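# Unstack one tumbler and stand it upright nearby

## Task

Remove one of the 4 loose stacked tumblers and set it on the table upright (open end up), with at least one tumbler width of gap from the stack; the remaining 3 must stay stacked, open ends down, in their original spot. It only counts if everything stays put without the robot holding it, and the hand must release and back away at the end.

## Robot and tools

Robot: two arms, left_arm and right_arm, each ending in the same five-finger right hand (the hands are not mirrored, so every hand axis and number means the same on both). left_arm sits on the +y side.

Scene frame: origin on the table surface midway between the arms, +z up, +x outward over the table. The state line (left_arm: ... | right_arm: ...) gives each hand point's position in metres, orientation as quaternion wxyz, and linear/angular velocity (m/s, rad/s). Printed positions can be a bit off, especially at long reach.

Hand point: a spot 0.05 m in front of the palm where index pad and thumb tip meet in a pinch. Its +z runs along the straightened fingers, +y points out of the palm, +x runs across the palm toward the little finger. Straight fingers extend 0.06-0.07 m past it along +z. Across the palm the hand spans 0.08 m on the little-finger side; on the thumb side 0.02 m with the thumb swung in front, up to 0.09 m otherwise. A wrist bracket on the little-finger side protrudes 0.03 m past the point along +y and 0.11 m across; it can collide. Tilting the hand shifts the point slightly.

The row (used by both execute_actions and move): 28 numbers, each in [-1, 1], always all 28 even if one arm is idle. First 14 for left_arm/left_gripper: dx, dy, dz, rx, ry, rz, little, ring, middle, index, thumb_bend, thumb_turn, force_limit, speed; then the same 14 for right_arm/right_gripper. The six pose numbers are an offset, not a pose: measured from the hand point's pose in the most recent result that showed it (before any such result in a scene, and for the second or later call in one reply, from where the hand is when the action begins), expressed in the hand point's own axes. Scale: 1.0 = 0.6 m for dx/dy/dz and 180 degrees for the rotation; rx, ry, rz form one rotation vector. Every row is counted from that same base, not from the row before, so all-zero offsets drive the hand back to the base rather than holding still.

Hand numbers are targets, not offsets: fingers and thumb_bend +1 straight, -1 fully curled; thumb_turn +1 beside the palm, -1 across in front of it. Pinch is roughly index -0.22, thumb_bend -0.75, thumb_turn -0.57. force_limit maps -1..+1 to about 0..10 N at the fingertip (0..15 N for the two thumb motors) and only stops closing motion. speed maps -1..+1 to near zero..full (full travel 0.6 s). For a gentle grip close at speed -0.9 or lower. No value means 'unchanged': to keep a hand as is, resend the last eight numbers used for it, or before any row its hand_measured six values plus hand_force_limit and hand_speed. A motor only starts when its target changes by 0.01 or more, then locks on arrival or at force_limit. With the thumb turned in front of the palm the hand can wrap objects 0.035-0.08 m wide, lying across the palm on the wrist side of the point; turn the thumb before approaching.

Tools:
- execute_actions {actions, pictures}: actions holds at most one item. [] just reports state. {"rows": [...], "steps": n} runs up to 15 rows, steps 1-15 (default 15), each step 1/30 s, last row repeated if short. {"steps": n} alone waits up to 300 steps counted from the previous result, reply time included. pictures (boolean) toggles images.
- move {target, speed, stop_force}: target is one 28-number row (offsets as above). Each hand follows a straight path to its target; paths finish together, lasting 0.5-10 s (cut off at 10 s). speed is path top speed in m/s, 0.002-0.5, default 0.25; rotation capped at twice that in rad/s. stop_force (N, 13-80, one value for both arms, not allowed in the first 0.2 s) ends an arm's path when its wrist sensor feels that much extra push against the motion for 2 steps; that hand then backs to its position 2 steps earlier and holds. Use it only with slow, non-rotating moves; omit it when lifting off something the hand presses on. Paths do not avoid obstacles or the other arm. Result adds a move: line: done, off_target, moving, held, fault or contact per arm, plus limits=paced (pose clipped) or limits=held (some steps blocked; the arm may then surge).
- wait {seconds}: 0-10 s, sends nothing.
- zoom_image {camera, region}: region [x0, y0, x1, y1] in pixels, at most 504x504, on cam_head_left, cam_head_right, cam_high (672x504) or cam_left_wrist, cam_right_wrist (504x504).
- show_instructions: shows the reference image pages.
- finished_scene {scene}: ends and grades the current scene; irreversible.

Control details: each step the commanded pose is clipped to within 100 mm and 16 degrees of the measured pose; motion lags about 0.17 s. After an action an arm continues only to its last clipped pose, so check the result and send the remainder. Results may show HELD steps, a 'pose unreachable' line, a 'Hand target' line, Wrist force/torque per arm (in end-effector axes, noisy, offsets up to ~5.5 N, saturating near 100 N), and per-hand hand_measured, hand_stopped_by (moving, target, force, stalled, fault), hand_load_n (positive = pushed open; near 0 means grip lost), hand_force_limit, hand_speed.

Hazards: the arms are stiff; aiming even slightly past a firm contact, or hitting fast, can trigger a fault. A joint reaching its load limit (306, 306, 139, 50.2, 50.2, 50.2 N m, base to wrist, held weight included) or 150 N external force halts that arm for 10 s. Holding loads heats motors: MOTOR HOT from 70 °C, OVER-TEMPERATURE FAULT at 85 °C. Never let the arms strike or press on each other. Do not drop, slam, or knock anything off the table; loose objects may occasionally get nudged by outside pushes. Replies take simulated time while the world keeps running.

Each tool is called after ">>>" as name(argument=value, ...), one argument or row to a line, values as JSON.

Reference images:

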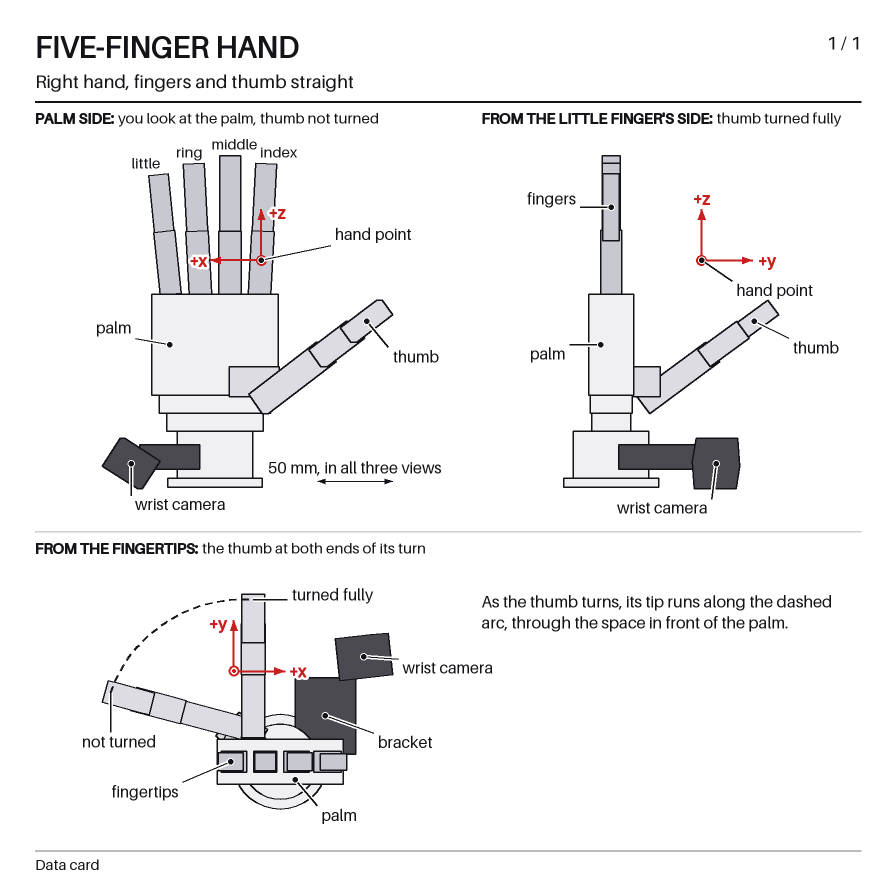

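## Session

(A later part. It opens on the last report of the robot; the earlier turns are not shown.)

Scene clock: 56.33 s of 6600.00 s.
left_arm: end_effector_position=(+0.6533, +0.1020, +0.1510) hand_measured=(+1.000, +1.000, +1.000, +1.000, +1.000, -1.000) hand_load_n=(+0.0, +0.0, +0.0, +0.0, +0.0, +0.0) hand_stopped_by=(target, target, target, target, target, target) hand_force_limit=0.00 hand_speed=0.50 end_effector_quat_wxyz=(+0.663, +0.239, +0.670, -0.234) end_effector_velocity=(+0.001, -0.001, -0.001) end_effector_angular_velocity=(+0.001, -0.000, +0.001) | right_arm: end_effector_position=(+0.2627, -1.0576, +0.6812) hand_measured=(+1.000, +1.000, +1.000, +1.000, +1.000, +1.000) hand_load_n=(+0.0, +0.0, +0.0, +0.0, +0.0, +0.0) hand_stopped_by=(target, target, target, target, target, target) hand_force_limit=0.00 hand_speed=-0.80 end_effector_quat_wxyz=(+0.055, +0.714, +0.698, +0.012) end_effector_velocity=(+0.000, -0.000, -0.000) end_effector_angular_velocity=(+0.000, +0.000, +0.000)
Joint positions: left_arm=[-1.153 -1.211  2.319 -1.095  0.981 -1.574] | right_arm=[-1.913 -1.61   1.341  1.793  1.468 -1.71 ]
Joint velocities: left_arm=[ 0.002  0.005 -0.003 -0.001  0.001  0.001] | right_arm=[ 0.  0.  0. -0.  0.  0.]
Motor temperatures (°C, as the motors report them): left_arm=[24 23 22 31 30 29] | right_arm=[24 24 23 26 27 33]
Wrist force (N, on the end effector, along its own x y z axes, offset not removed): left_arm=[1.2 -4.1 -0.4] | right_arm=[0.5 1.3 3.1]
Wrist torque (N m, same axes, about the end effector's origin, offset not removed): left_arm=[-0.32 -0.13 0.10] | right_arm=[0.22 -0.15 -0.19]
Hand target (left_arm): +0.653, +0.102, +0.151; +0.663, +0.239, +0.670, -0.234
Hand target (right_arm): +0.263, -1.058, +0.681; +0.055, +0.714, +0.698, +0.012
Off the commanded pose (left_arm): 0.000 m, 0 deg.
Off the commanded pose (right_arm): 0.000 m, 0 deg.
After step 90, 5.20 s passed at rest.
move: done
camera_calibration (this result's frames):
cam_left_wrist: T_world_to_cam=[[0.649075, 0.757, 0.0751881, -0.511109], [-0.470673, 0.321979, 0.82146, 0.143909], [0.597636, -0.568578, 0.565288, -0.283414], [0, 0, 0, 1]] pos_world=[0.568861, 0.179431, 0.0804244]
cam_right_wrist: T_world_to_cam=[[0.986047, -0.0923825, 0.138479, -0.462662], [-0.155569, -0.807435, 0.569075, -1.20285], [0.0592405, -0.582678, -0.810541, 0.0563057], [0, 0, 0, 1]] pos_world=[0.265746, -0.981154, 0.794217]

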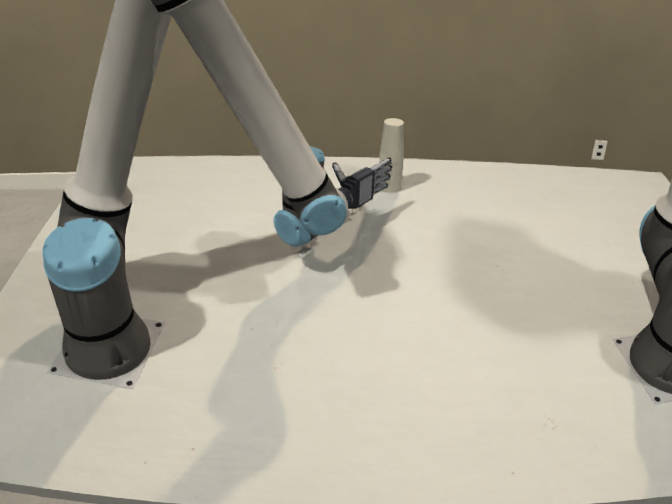

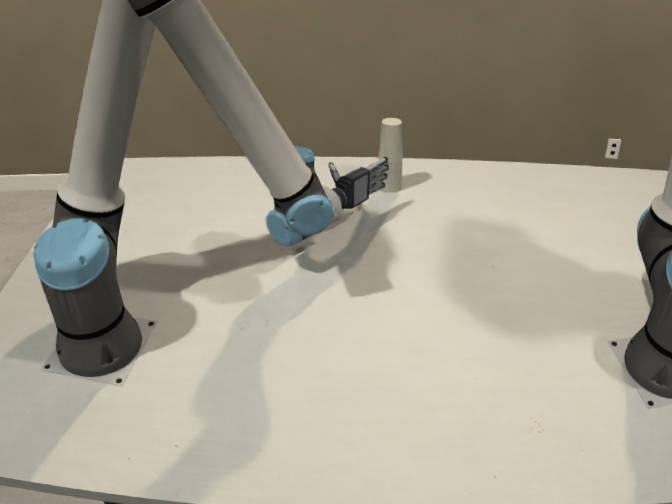

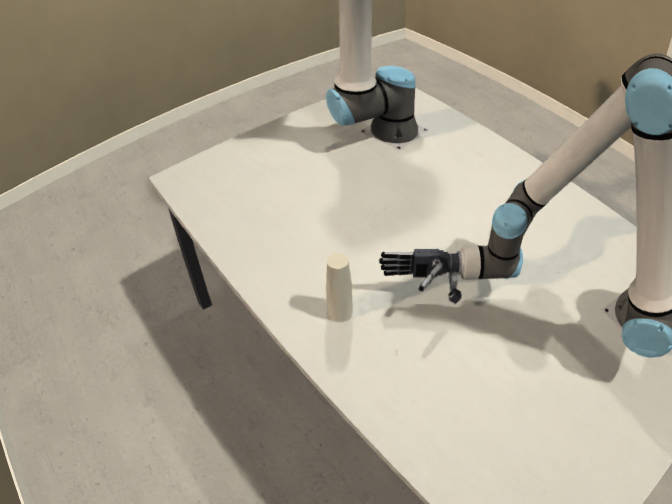

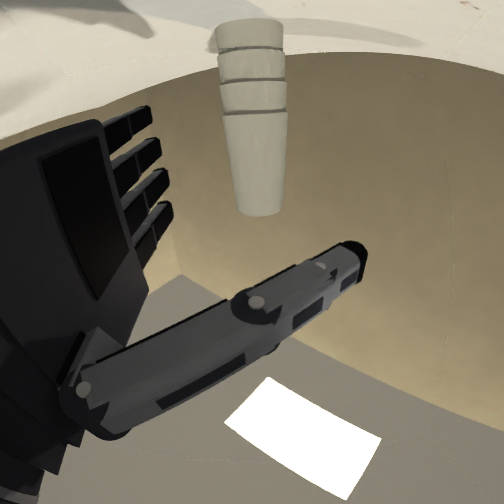

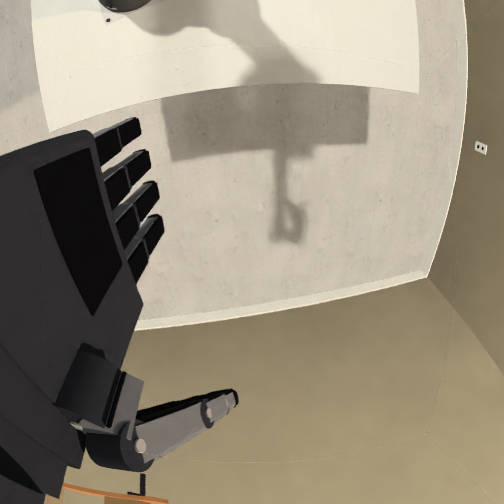

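>>> move(
  target=[-0.037,0.02,0,0,0,0,1,1,1,1,1,-1,0,0.5,0,0,0,0,0,0,1,1,1,1,1,1,0,-0.8],
  speed=0.1,
)

>>> move(
  target=[0,0,0.255,0,0,0,1,1,1,1,1,-1,0,0.5,0,0,0,0,0,0,1,1,1,1,1,1,0,-0.8],
  speed=0.06,
)

Scene clock: 62.70 s of 6600.00 s.
left_arm: end_effector_position=(+0.6609, +0.1111, +0.1730) hand_measured=(+1.000, +1.000, +1.000, +1.000, +1.000, -1.000) hand_load_n=(+0.0, +0.0, +0.0, +0.0, +0.0, +0.0) hand_stopped_by=(target, target, target, target, target, target) hand_force_limit=0.00 hand_speed=0.50 end_effector_quat_wxyz=(+0.663, +0.239, +0.670, -0.234) end_effector_velocity=(+0.000, +0.001, +0.002) end_effector_angular_velocity=(-0.001, +0.001, +0.000) | right_arm: end_effector_position=(+0.2627, -1.0576, +0.6812) hand_measured=(+1.000, +1.000, +1.000, +1.000, +1.000, +1.000) hand_load_n=(+0.0, +0.0, +0.0, +0.0, +0.0, +0.0) hand_stopped_by=(target, target, target, target, target, target) hand_force_limit=0.00 hand_speed=-0.80 end_effector_quat_wxyz=(+0.055, +0.714, +0.698, +0.012) end_effector_velocity=(+0.000, +0.000, +0.000) end_effector_angular_velocity=(-0.001, -0.001, +0.001)
Joint positions: left_arm=[-1.131 -1.257  2.317 -1.048  1.002 -1.574] | right_arm=[-1.913 -1.61   1.341  1.793  1.468 -1.71 ]
Joint velocities: left_arm=[ 0.001 -0.004 -0.     0.005  0.001 -0.002] | right_arm=[ 0.    -0.     0.    -0.    -0.001 -0.001]
Motor temperatures (°C, as the motors report them): left_arm=[24 23 22 31 30 29] | right_arm=[24 24 23 26 27 33]
Wrist force (N, on the end effector, along its own x y z axes, offset not removed): left_arm=[-3.1 -4.2 -0.2] | right_arm=[1.8 -4.9 -1.9]
Wrist torque (N m, same axes, about the end effector's origin, offset not removed): left_arm=[-0.37 0.46 -0.21] | right_arm=[-0.39 -0.01 -0.38]
Hand target (left_arm): +0.661, +0.111, +0.173; +0.663, +0.239, +0.670, -0.234
Hand target (right_arm): +0.263, -1.058, +0.681; +0.055, +0.714, +0.698, +0.012
Off the commanded pose (left_arm): 0.000 m, 0 deg.
Off the commanded pose (right_arm): 0.000 m, 0 deg.
After step 90, 2.50 s passed at rest.
move: done
camera_calibration (this result's frames):
cam_left_wrist: T_world_to_cam=[[0.649055, 0.757, 0.0753565, -0.524569], [-0.470786, 0.321883, 0.821433, 0.126578], [0.597568, -0.568632, 0.565305, -0.295249], [0, 0, 0, 1]] pos_world=[0.576496, 0.188467, 0.10246]
cam_right_wrist: T_world_to_cam=[[0.986047, -0.0923824, 0.138479, -0.462662], [-0.155569, -0.807435, 0.569075, -1.20285], [0.0592405, -0.582678, -0.810541, 0.0563057], [0, 0, 0, 1]] pos_world=[0.265746, -0.981154, 0.794217]

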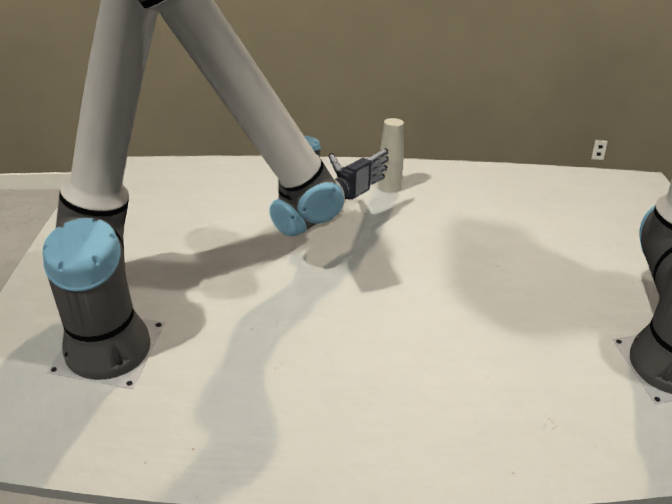

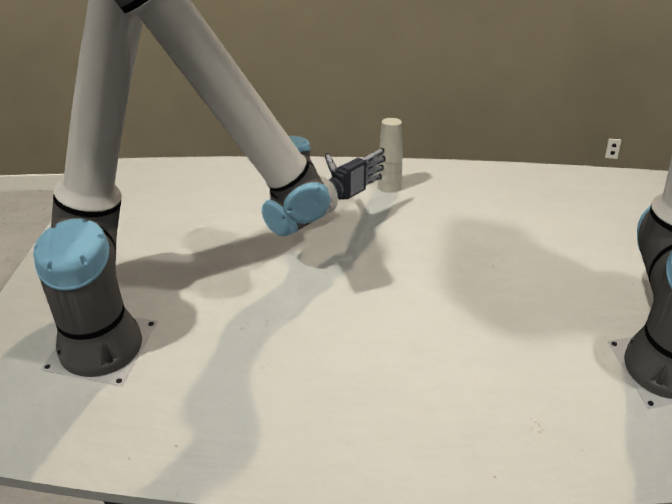

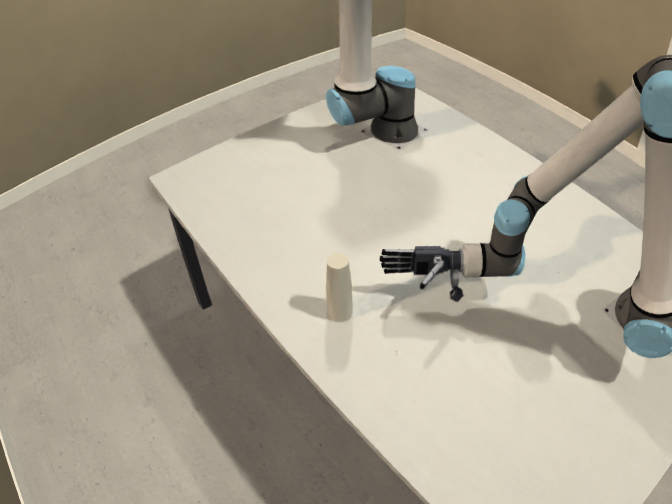

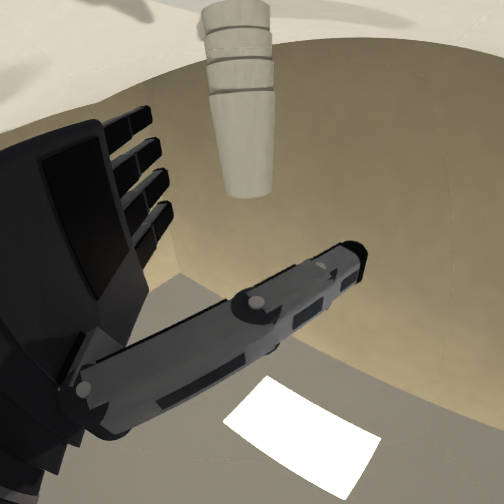

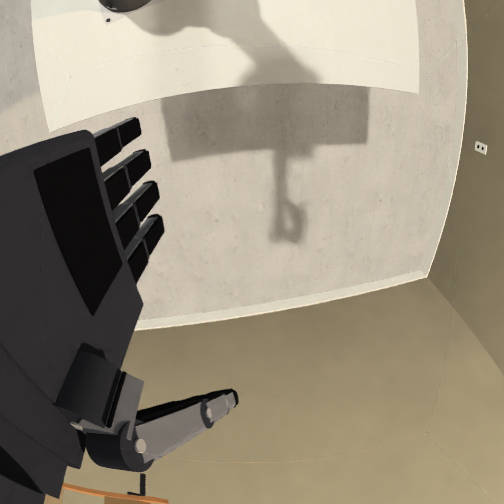

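Scene clock: 65.70 s of 6600.00 s.
left_arm: end_effector_position=(+0.7797, +0.0150, +0.1713) hand_measured=(+1.000, +1.000, +1.000, +1.000, +1.000, -1.000) hand_load_n=(+0.0, +0.0, +0.0, +0.0, +0.0, +0.0) hand_stopped_by=(target, target, target, target, target, target) hand_force_limit=0.00 hand_speed=0.50 end_effector_quat_wxyz=(+0.663, +0.239, +0.670, -0.234) end_effector_velocity=(+0.002, -0.001, +0.000) end_effector_angular_velocity=(+0.001, -0.001, -0.001) | right_arm: end_effector_position=(+0.2627, -1.0576, +0.6812) hand_measured=(+1.000, +1.000, +1.000, +1.000, +1.000, +1.000) hand_load_n=(+0.0, +0.0, +0.0, +0.0, +0.0, +0.0) hand_stopped_by=(target, target, target, target, target, target) hand_force_limit=0.00 hand_speed=-0.80 end_effector_quat_wxyz=(+0.055, +0.714, +0.698, +0.012) end_effector_velocity=(-0.000, +0.000, -0.000) end_effector_angular_velocity=(+0.000, +0.001, +0.000)
Joint positions: left_arm=[-0.997 -1.085  2.019 -0.922  1.137 -1.572] | right_arm=[-1.913 -1.61   1.341  1.793  1.468 -1.71 ]
Joint velocities: left_arm=[ 0.002  0.002 -0.004  0.002  0.003  0.001] | right_arm=[ 0.    -0.    -0.     0.     0.001 -0.   ]
Motor temperatures (°C, as the motors report them): left_arm=[24 23 22 31 30 29] | right_arm=[24 24 23 26 27 33]
Wrist force (N, on the end effector, along its own x y z axes, offset not removed): left_arm=[-2.5 -1.4 -0.1] | right_arm=[-0.6 -3.5 -1.4]
Wrist torque (N m, same axes, about the end effector's origin, offset not removed): left_arm=[0.05 0.35 -0.09] | right_arm=[0.04 0.17 -0.43]
Hand target (left_arm): +0.780, +0.015, +0.171; +0.663, +0.239, +0.670, -0.234
Hand target (right_arm): +0.263, -1.058, +0.681; +0.055, +0.714, +0.698, +0.012
Off the commanded pose (left_arm): 0.000 m, 0 deg.
Off the commanded pose (right_arm): 0.000 m, 0 deg.
move: done
camera_calibration (this result's frames):
cam_left_wrist: T_world_to_cam=[[0.649049, 0.757001, 0.0753931, -0.528824], [-0.470822, 0.321872, 0.821416, 0.214873], [0.597546, -0.568637, 0.565324, -0.419859], [0, 0, 0, 1]] pos_world=[0.695285, 0.0924119, 0.100726]
cam_right_wrist: T_world_to_cam=[[0.986047, -0.0923823, 0.138479, -0.462662], [-0.155569, -0.807435, 0.569075, -1.20285], [0.0592406, -0.582678, -0.810541, 0.0563055], [0, 0, 0, 1]] pos_world=[0.265746, -0.981154, 0.794217]

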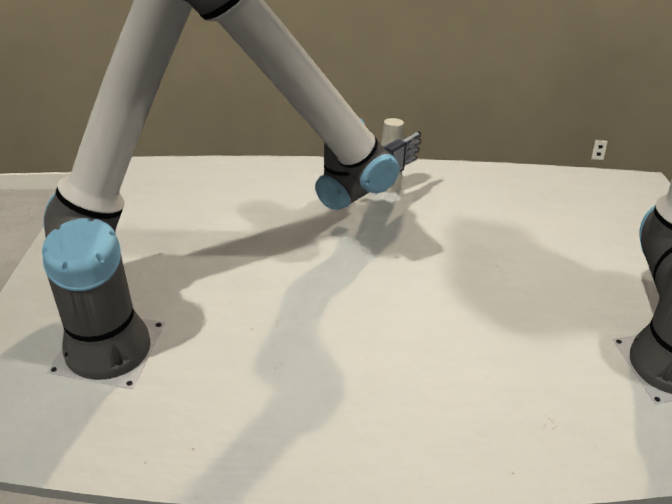

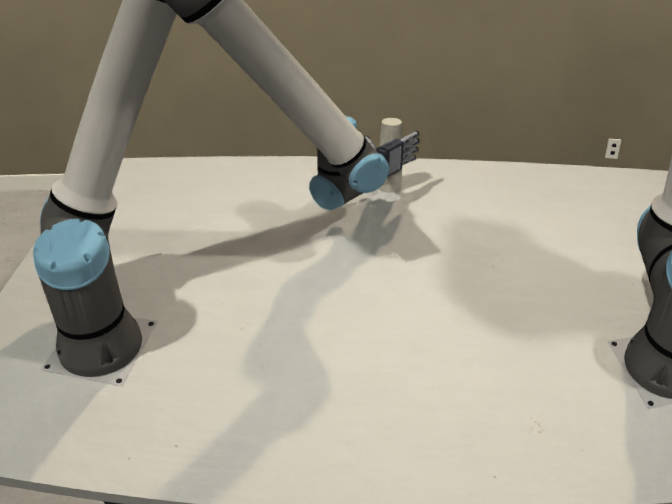

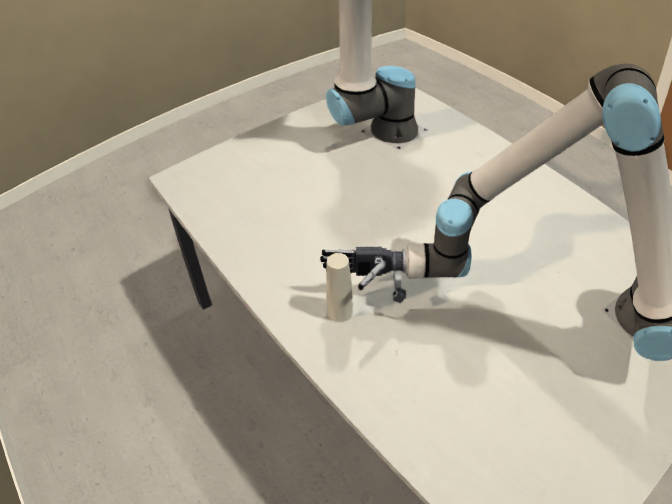

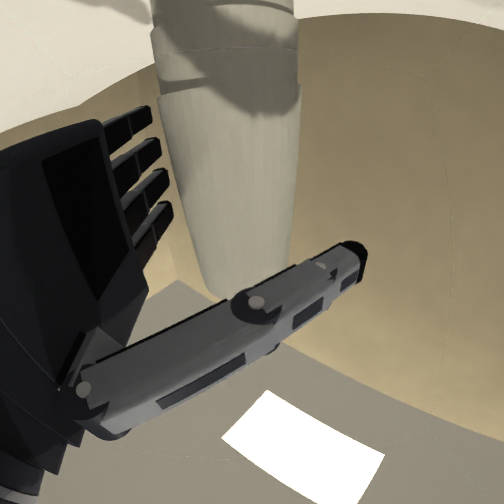

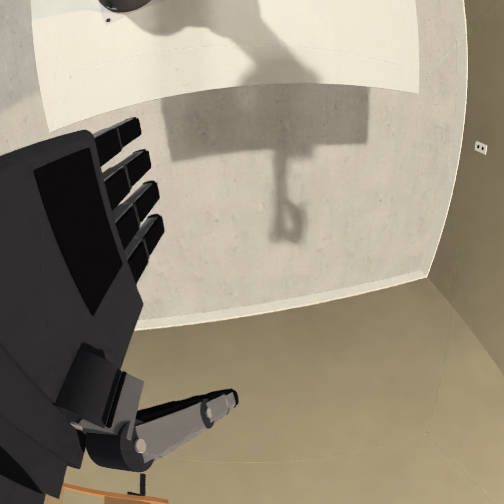

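>>> move(
  target=[0.015,0,0.05,0,0,0,1,1,1,1,1,-1,0,-0.5,0,0,0,0,0,0,1,1,1,1,1,1,0,-0.8],
  speed=0.04,
)

>>> move(
  target=[0,0,0,0,0,0,1,-1,-1,-1,-1,-1,0,-0.6,0,0,0,0,0,0,1,1,1,1,1,1,0,-0.8],
)

Scene clock: 69.90 s of 6600.00 s.
left_arm: end_effector_position=(+0.8028, -0.0036, +0.1620) hand_measured=(+1.000, +1.000, +1.000, +1.000, +1.000, -1.000) hand_load_n=(+0.0, +0.0, +0.0, +0.0, +0.0, +0.0) hand_stopped_by=(target, target, target, target, target, target) hand_force_limit=0.00 hand_speed=-0.50 end_effector_quat_wxyz=(+0.663, +0.239, +0.670, -0.234) end_effector_velocity=(+0.000, -0.001, -0.002) end_effector_angular_velocity=(+0.001, +0.002, -0.002) | right_arm: end_effector_position=(+0.2627, -1.0576, +0.6812) hand_measured=(+1.000, +1.000, +1.000, +1.000, +1.000, +1.000) hand_load_n=(+0.0, +0.0, +0.0, +0.0, +0.0, +0.0) hand_stopped_by=(target, target, target, target, target, target) hand_force_limit=0.00 hand_speed=-0.80 end_effector_quat_wxyz=(+0.055, +0.714, +0.698, +0.012) end_effector_velocity=(-0.000, -0.000, +0.000) end_effector_angular_velocity=(-0.000, +0.001, -0.001)
Joint positions: left_arm=[-0.977 -1.039  1.96  -0.91   1.156 -1.572] | right_arm=[-1.913 -1.61   1.341  1.793  1.468 -1.71 ]
Joint velocities: left_arm=[ 0.     0.003 -0.002  0.001  0.003 -0.001] | right_arm=[ 0.    -0.    -0.    -0.     0.001  0.001]
Motor temperatures (°C, as the motors report them): left_arm=[24 23 22 31 30 29] | right_arm=[24 24 23 26 27 33]
Wrist force (N, on the end effector, along its own x y z axes, offset not removed): left_arm=[-0.5 -4.9 -2.8] | right_arm=[-2.3 -1.6 -1.2]
Wrist torque (N m, same axes, about the end effector's origin, offset not removed): left_arm=[-0.41 0.13 -0.22] | right_arm=[0.19 0.47 -0.53]
Hand target (left_arm): +0.803, -0.004, +0.162; +0.663, +0.239, +0.670, -0.234
Hand target (right_arm): +0.263, -1.058, +0.681; +0.055, +0.714, +0.698, +0.012
Off the commanded pose (left_arm): 0.000 m, 0 deg.
Off the commanded pose (right_arm): 0.000 m, 0 deg.
After step 90, 0.03 s passed at rest.
move: done
camera_calibration (this result's frames):
cam_left_wrist: T_world_to_cam=[[0.649047, 0.757003, 0.0753955, -0.529006], [-0.470829, 0.321874, 0.821411, 0.239384], [0.597543, -0.568633, 0.565331, -0.439025], [0, 0, 0, 1]] pos_world=[0.718395, 0.0737627, 0.0914462]
cam_right_wrist: T_world_to_cam=[[0.986047, -0.0923823, 0.138479, -0.462662], [-0.155569, -0.807435, 0.569075, -1.20285], [0.0592405, -0.582678, -0.810541, 0.0563055], [0, 0, 0, 1]] pos_world=[0.265746, -0.981155, 0.794217]

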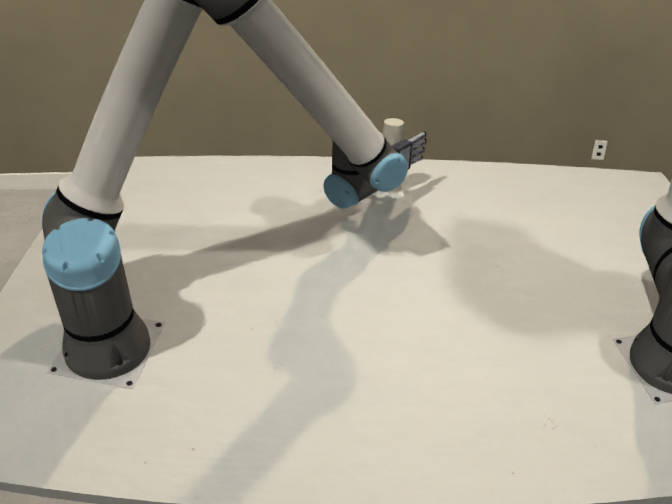

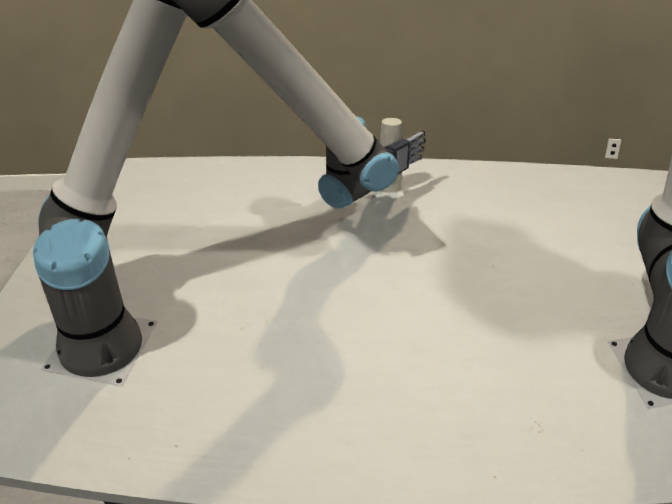

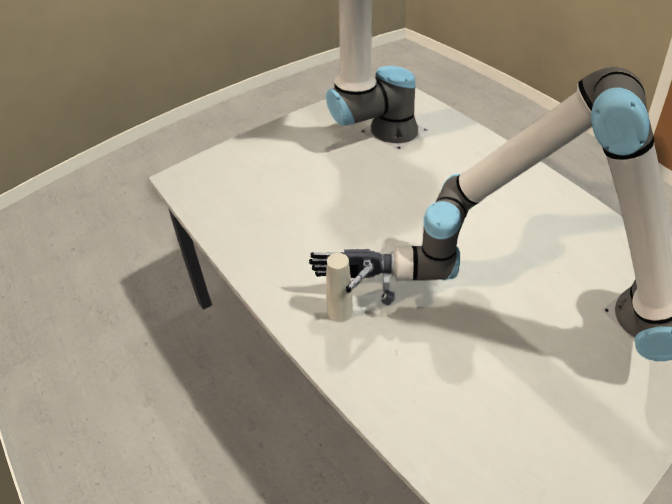

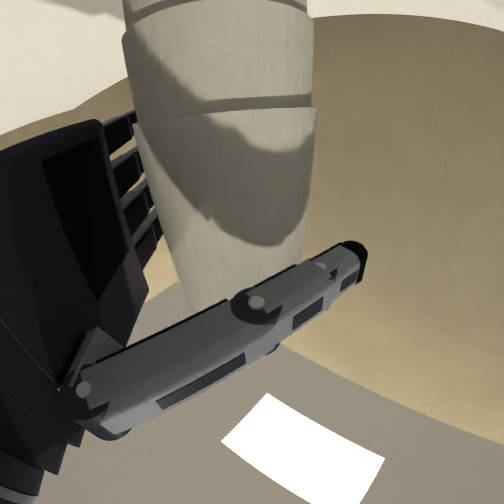

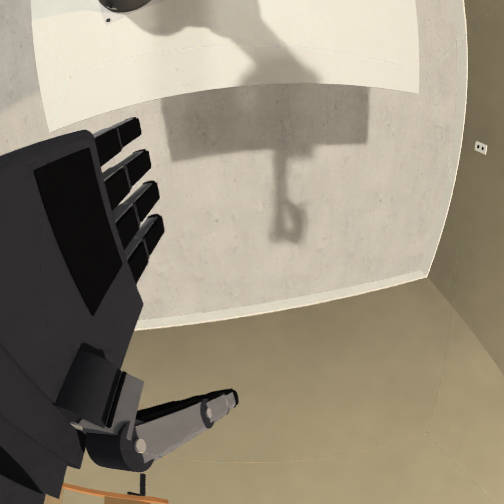

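Scene clock: 71.57 s of 6600.00 s.
left_arm: end_effector_position=(+0.8028, -0.0036, +0.1620) hand_measured=(+1.000, +0.160, +0.116, +0.072, +0.472, -1.000) hand_load_n=(+0.0, +2.0, +5.0, +10.5, +15.5, +1.5) hand_stopped_by=(target, force, force, force, force, target) hand_force_limit=0.00 hand_speed=-0.60 end_effector_quat_wxyz=(+0.663, +0.239, +0.670, -0.234) end_effector_velocity=(-0.001, -0.001, -0.000) end_effector_angular_velocity=(+0.001, +0.000, -0.002) | right_arm: end_effector_position=(+0.2627, -1.0576, +0.6812) hand_measured=(+1.000, +1.000, +1.000, +1.000, +1.000, +1.000) hand_load_n=(+0.0, +0.0, +0.0, +0.0, +0.0, +0.0) hand_stopped_by=(target, target, target, target, target, target) hand_force_limit=0.00 hand_speed=-0.80 end_effector_quat_wxyz=(+0.055, +0.714, +0.698, +0.012) end_effector_velocity=(+0.000, -0.000, +0.000) end_effector_angular_velocity=(+0.000, -0.001, -0.001)
Joint positions: left_arm=[-0.977 -1.039  1.96  -0.91   1.156 -1.572] | right_arm=[-1.913 -1.61   1.341  1.793  1.468 -1.71 ]
Joint velocities: left_arm=[-0.002 -0.     0.001  0.     0.     0.   ] | right_arm=[-0.     0.    -0.     0.    -0.001  0.001]
Motor temperatures (°C, as the motors report them): left_arm=[24 23 22 31 30 29] | right_arm=[24 24 23 26 27 33]
Wrist force (N, on the end effector, along its own x y z axes, offset not removed): left_arm=[-2.3 -3.7 0.9] | right_arm=[1.4 2.1 -2.2]
Wrist torque (N m, same axes, about the end effector's origin, offset not removed): left_arm=[-0.25 -0.25 0.02] | right_arm=[0.91 0.15 -0.09]
Hand target (left_arm): +0.803, -0.004, +0.162; +0.663, +0.239, +0.670, -0.234
Hand target (right_arm): +0.263, -1.058, +0.681; +0.055, +0.714, +0.698, +0.012
Off the commanded pose (left_arm): 0.000 m, 0 deg.
Off the commanded pose (right_arm): 0.000 m, 0 deg.
move: done
camera_calibration (this result's frames):
cam_left_wrist: T_world_to_cam=[[0.64908, 0.756975, 0.0753961, -0.52902], [-0.470825, 0.321902, 0.821403, 0.239367], [0.597511, -0.568654, 0.565343, -0.439015], [0, 0, 0, 1]] pos_world=[0.718393, 0.0737546, 0.0914634]
cam_right_wrist: T_world_to_cam=[[0.986047, -0.0923824, 0.138479, -0.462662], [-0.155569, -0.807435, 0.569075, -1.20285], [0.0592405, -0.582678, -0.810541, 0.0563056], [0, 0, 0, 1]] pos_world=[0.265746, -0.981154, 0.794217]

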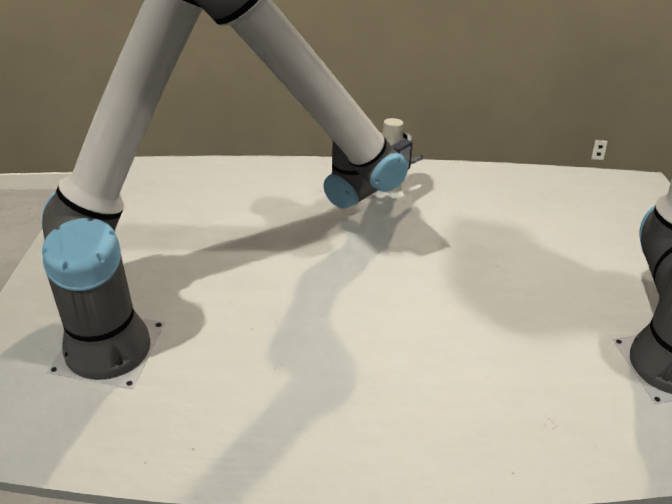

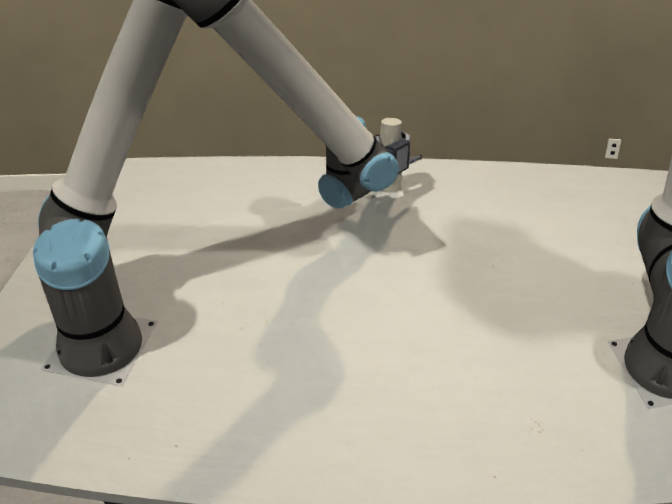

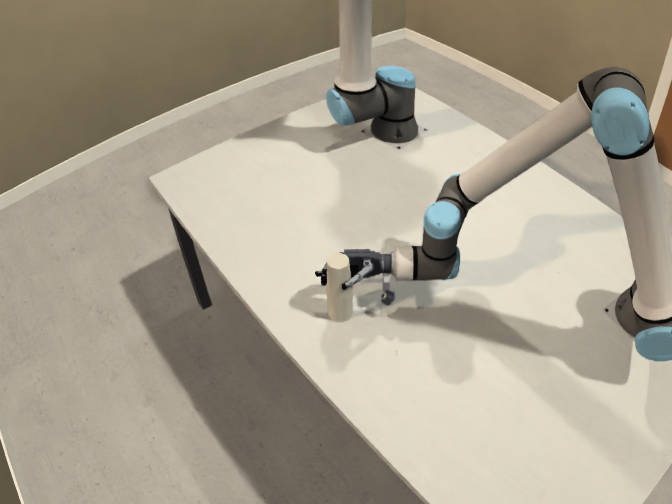

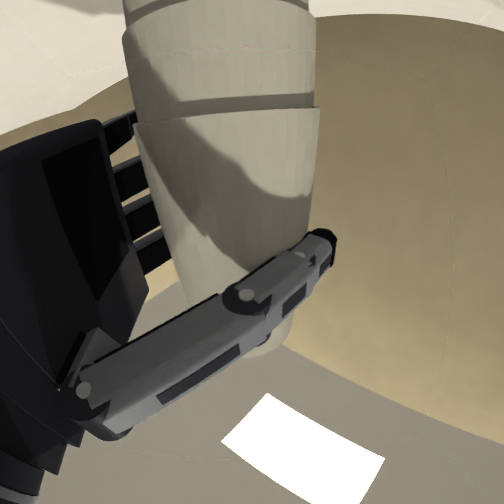

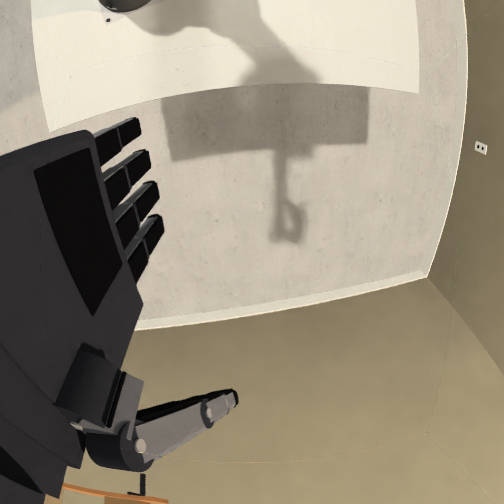

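Lift, back off, flip.

>>> move(
  target=[-0.25,0,0,0,0,0,1,-1,-1,-1,-1,-1,0,-0.6,0,0,0,0,0,0,1,1,1,1,1,1,0,-0.8],
  speed=0.06,
)

>>> move(
  target=[0,0,-0.35,0,0,0.95,1,-1,-1,-1,-1,-1,0,-0.6,0,0,0,0,0,0,1,1,1,1,1,1,0,-0.8],
  speed=0.25,
)

Scene clock: 80.00 s of 6600.00 s.
left_arm: end_effector_position=(+0.8038, -0.0051, +0.3119) hand_measured=(+1.000, +0.160, +0.116, +0.072, +0.472, -1.000) hand_load_n=(+0.0, +2.0, +4.5, +10.0, +16.0, +1.0) hand_stopped_by=(target, force, force, force, force, target) hand_force_limit=0.00 hand_speed=-0.60 end_effector_quat_wxyz=(+0.663, +0.239, +0.670, -0.234) end_effector_velocity=(-0.000, -0.001, +0.002) end_effector_angular_velocity=(+0.000, -0.000, -0.000) | right_arm: end_effector_position=(+0.2627, -1.0576, +0.6812) hand_measured=(+1.000, +1.000, +1.000, +1.000, +1.000, +1.000) hand_load_n=(+0.0, +0.0, +0.0, +0.0, +0.0, +0.0) hand_stopped_by=(target, target, target, target, target, target) hand_force_limit=0.00 hand_speed=-0.80 end_effector_quat_wxyz=(+0.055, +0.714, +0.698, +0.012) end_effector_velocity=(-0.000, +0.000, +0.000) end_effector_angular_velocity=(-0.000, +0.000, +0.002)
Joint positions: left_arm=[-0.977 -1.223  1.889 -0.655  1.157 -1.572] | right_arm=[-1.913 -1.61   1.341  1.793  1.468 -1.71 ]
Joint velocities: left_arm=[-0.    -0.001 -0.002  0.003 -0.     0.001] | right_arm=[-0.     0.    -0.     0.     0.    -0.003]
Motor temperatures (°C, as the motors report them): left_arm=[24 23 22 31 30 29] | right_arm=[24 24 23 26 27 33]
Wrist force (N, on the end effector, along its own x y z axes, offset not removed): left_arm=[-0.2 -2.8 -4.5] | right_arm=[3.2 -0.8 -1.6]
Wrist torque (N m, same axes, about the end effector's origin, offset not removed): left_arm=[0.08 0.06 -0.14] | right_arm=[0.11 -0.28 0.00]
Hand target (left_arm): +0.804, -0.005, +0.312; +0.663, +0.239, +0.670, -0.234
Hand target (right_arm): +0.263, -1.058, +0.681; +0.055, +0.714, +0.698, +0.012
Off the commanded pose (left_arm): 0.000 m, 0 deg.
Off the commanded pose (right_arm): 0.000 m, 0 deg.
After step 90, 2.50 s passed at rest.
move: done
camera_calibration (this result's frames):
cam_left_wrist: T_world_to_cam=[[0.649077, 0.756964, 0.0755295, -0.539897], [-0.470899, 0.321826, 0.82139, 0.117305], [0.597455, -0.568713, 0.565344, -0.525078], [0, 0, 0, 1]] pos_world=[0.719384, 0.0723126, 0.241275]
cam_right_wrist: T_world_to_cam=[[0.986047, -0.0923823, 0.138479, -0.462662], [-0.155568, -0.807435, 0.569075, -1.20285], [0.0592406, -0.582678, -0.810541, 0.0563054], [0, 0, 0, 1]] pos_world=[0.265746, -0.981154, 0.794217]

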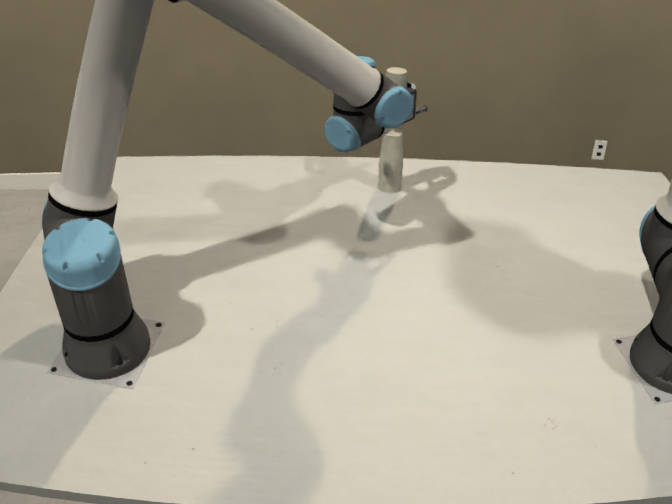

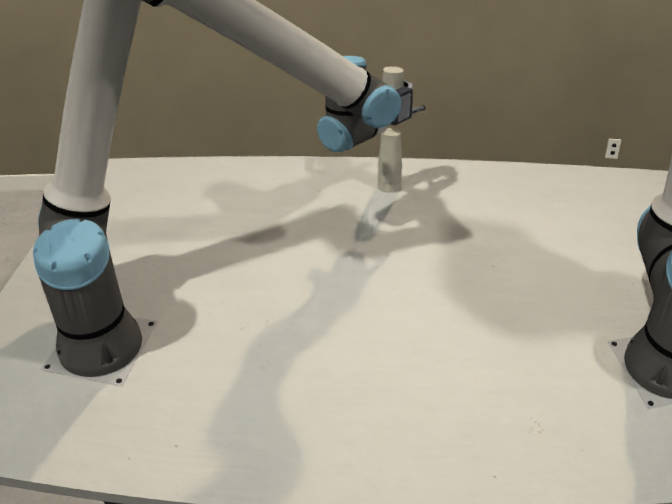

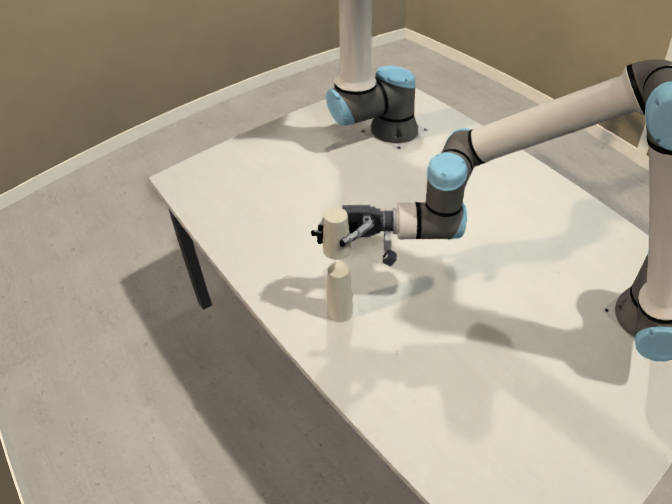

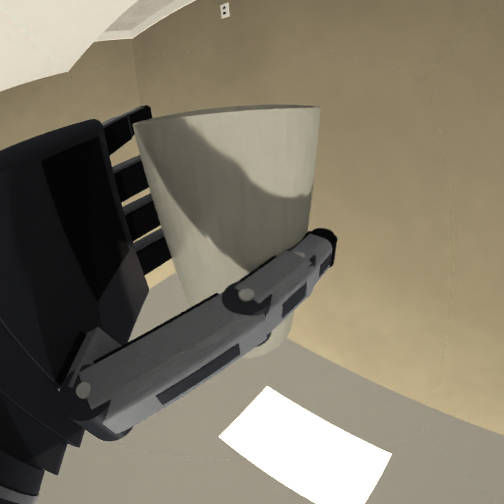

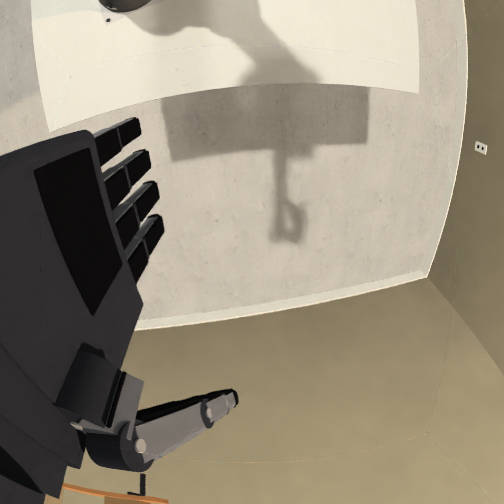

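Scene clock: 86.50 s of 6600.00 s.
left_arm: end_effector_position=(+0.6406, +0.1270, +0.3142) hand_measured=(+1.000, +0.160, +0.116, +0.072, +0.472, -1.000) hand_load_n=(+0.0, +2.0, +4.5, +10.5, +16.0, +1.5) hand_stopped_by=(target, force, force, force, force, target) hand_force_limit=0.00 hand_speed=-0.60 end_effector_quat_wxyz=(+0.285, +0.686, -0.185, +0.643) end_effector_velocity=(-0.002, -0.000, -0.002) end_effector_angular_velocity=(+0.014, -0.008, -0.002) | right_arm: end_effector_position=(+0.2627, -1.0576, +0.6812) hand_measured=(+1.000, +1.000, +1.000, +1.000, +1.000, +1.000) hand_load_n=(+0.0, +0.0, +0.0, +0.0, +0.0, +0.0) hand_stopped_by=(target, target, target, target, target, target) hand_force_limit=0.00 hand_speed=-0.80 end_effector_quat_wxyz=(+0.055, +0.714, +0.698, +0.012) end_effector_velocity=(-0.000, -0.000, -0.000) end_effector_angular_velocity=(+0.001, +0.000, -0.002)
Joint positions: left_arm=[-0.907 -1.626  2.251 -0.614  1.226  1.412] | right_arm=[-1.913 -1.61   1.341  1.793  1.468 -1.71 ]
Joint velocities: left_arm=[-0.004 -0.002  0.003  0.002 -0.002  0.015] | right_arm=[0.    0.    0.    0.    0.    0.002]
Motor temperatures (°C, as the motors report them): left_arm=[24 23 22 31 30 29] | right_arm=[24 24 23 26 27 33]
Wrist force (N, on the end effector, along its own x y z axes, offset not removed): left_arm=[-2.3 -3.4 -2.7] | right_arm=[1.9 -2.9 0.6]
Wrist torque (N m, same axes, about the end effector's origin, offset not removed): left_arm=[-0.19 0.25 -0.14] | right_arm=[-0.26 -0.22 -0.23]
Hand target (left_arm): +0.641, +0.127, +0.314; +0.285, +0.686, -0.185, +0.643
Hand target (right_arm): +0.263, -1.058, +0.681; +0.055, +0.714, +0.698, +0.012
Off the commanded pose (left_arm): 0.000 m, 0 deg.
Off the commanded pose (right_arm): 0.000 m, 0 deg.
move: done
camera_calibration (this result's frames):
cam_left_wrist: T_world_to_cam=[[-0.605679, -0.79145, 0.0822206, 0.464223], [-0.507146, 0.30434, -0.806337, 0.53293], [0.613153, -0.530079, -0.585713, -0.00707514], [0, 0, 0, 1]] pos_world=[0.555782, 0.201467, 0.387409]
cam_right_wrist: T_world_to_cam=[[0.986047, -0.0923824, 0.138479, -0.462662], [-0.155569, -0.807435, 0.569075, -1.20285], [0.0592405, -0.582678, -0.810541, 0.0563056], [0, 0, 0, 1]] pos_world=[0.265746, -0.981154, 0.794217]

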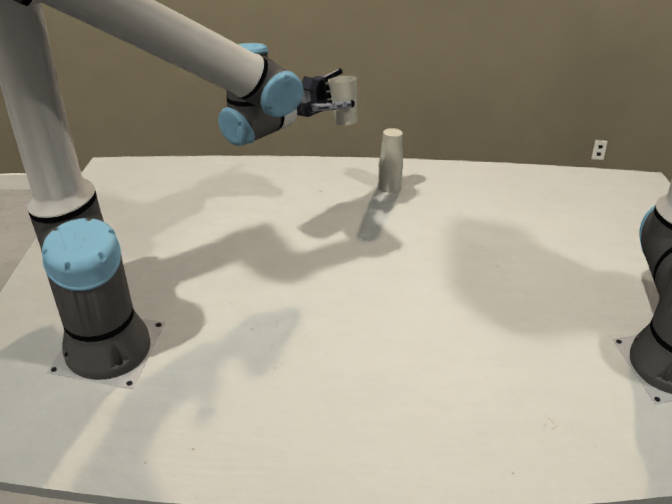

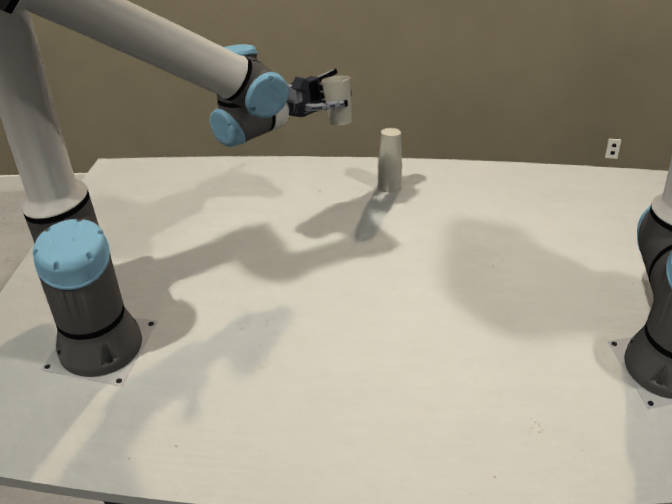

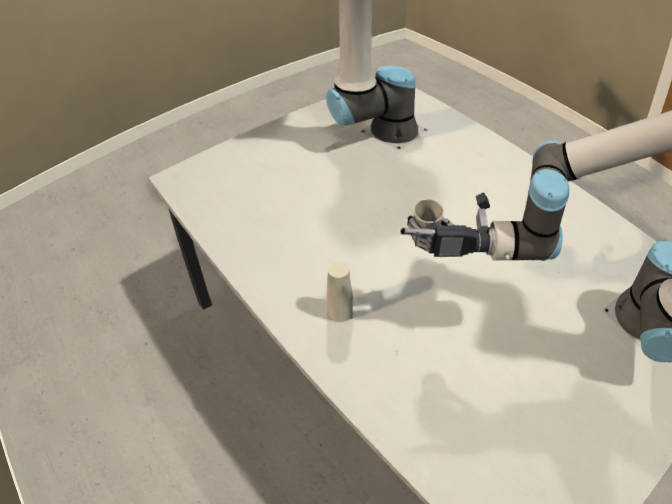

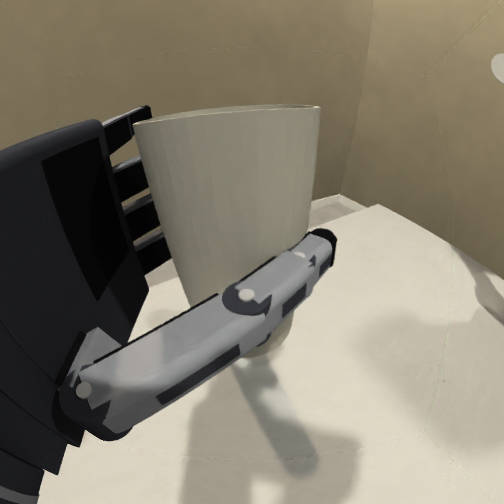

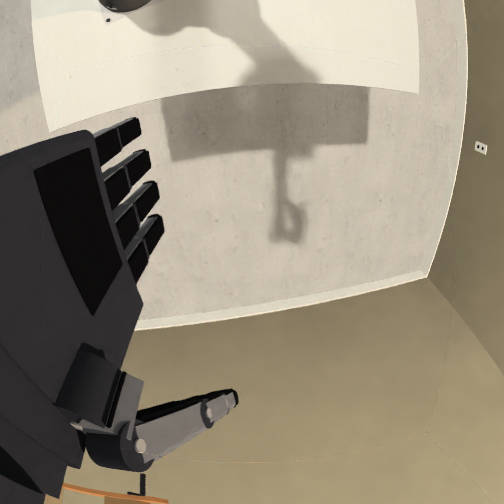

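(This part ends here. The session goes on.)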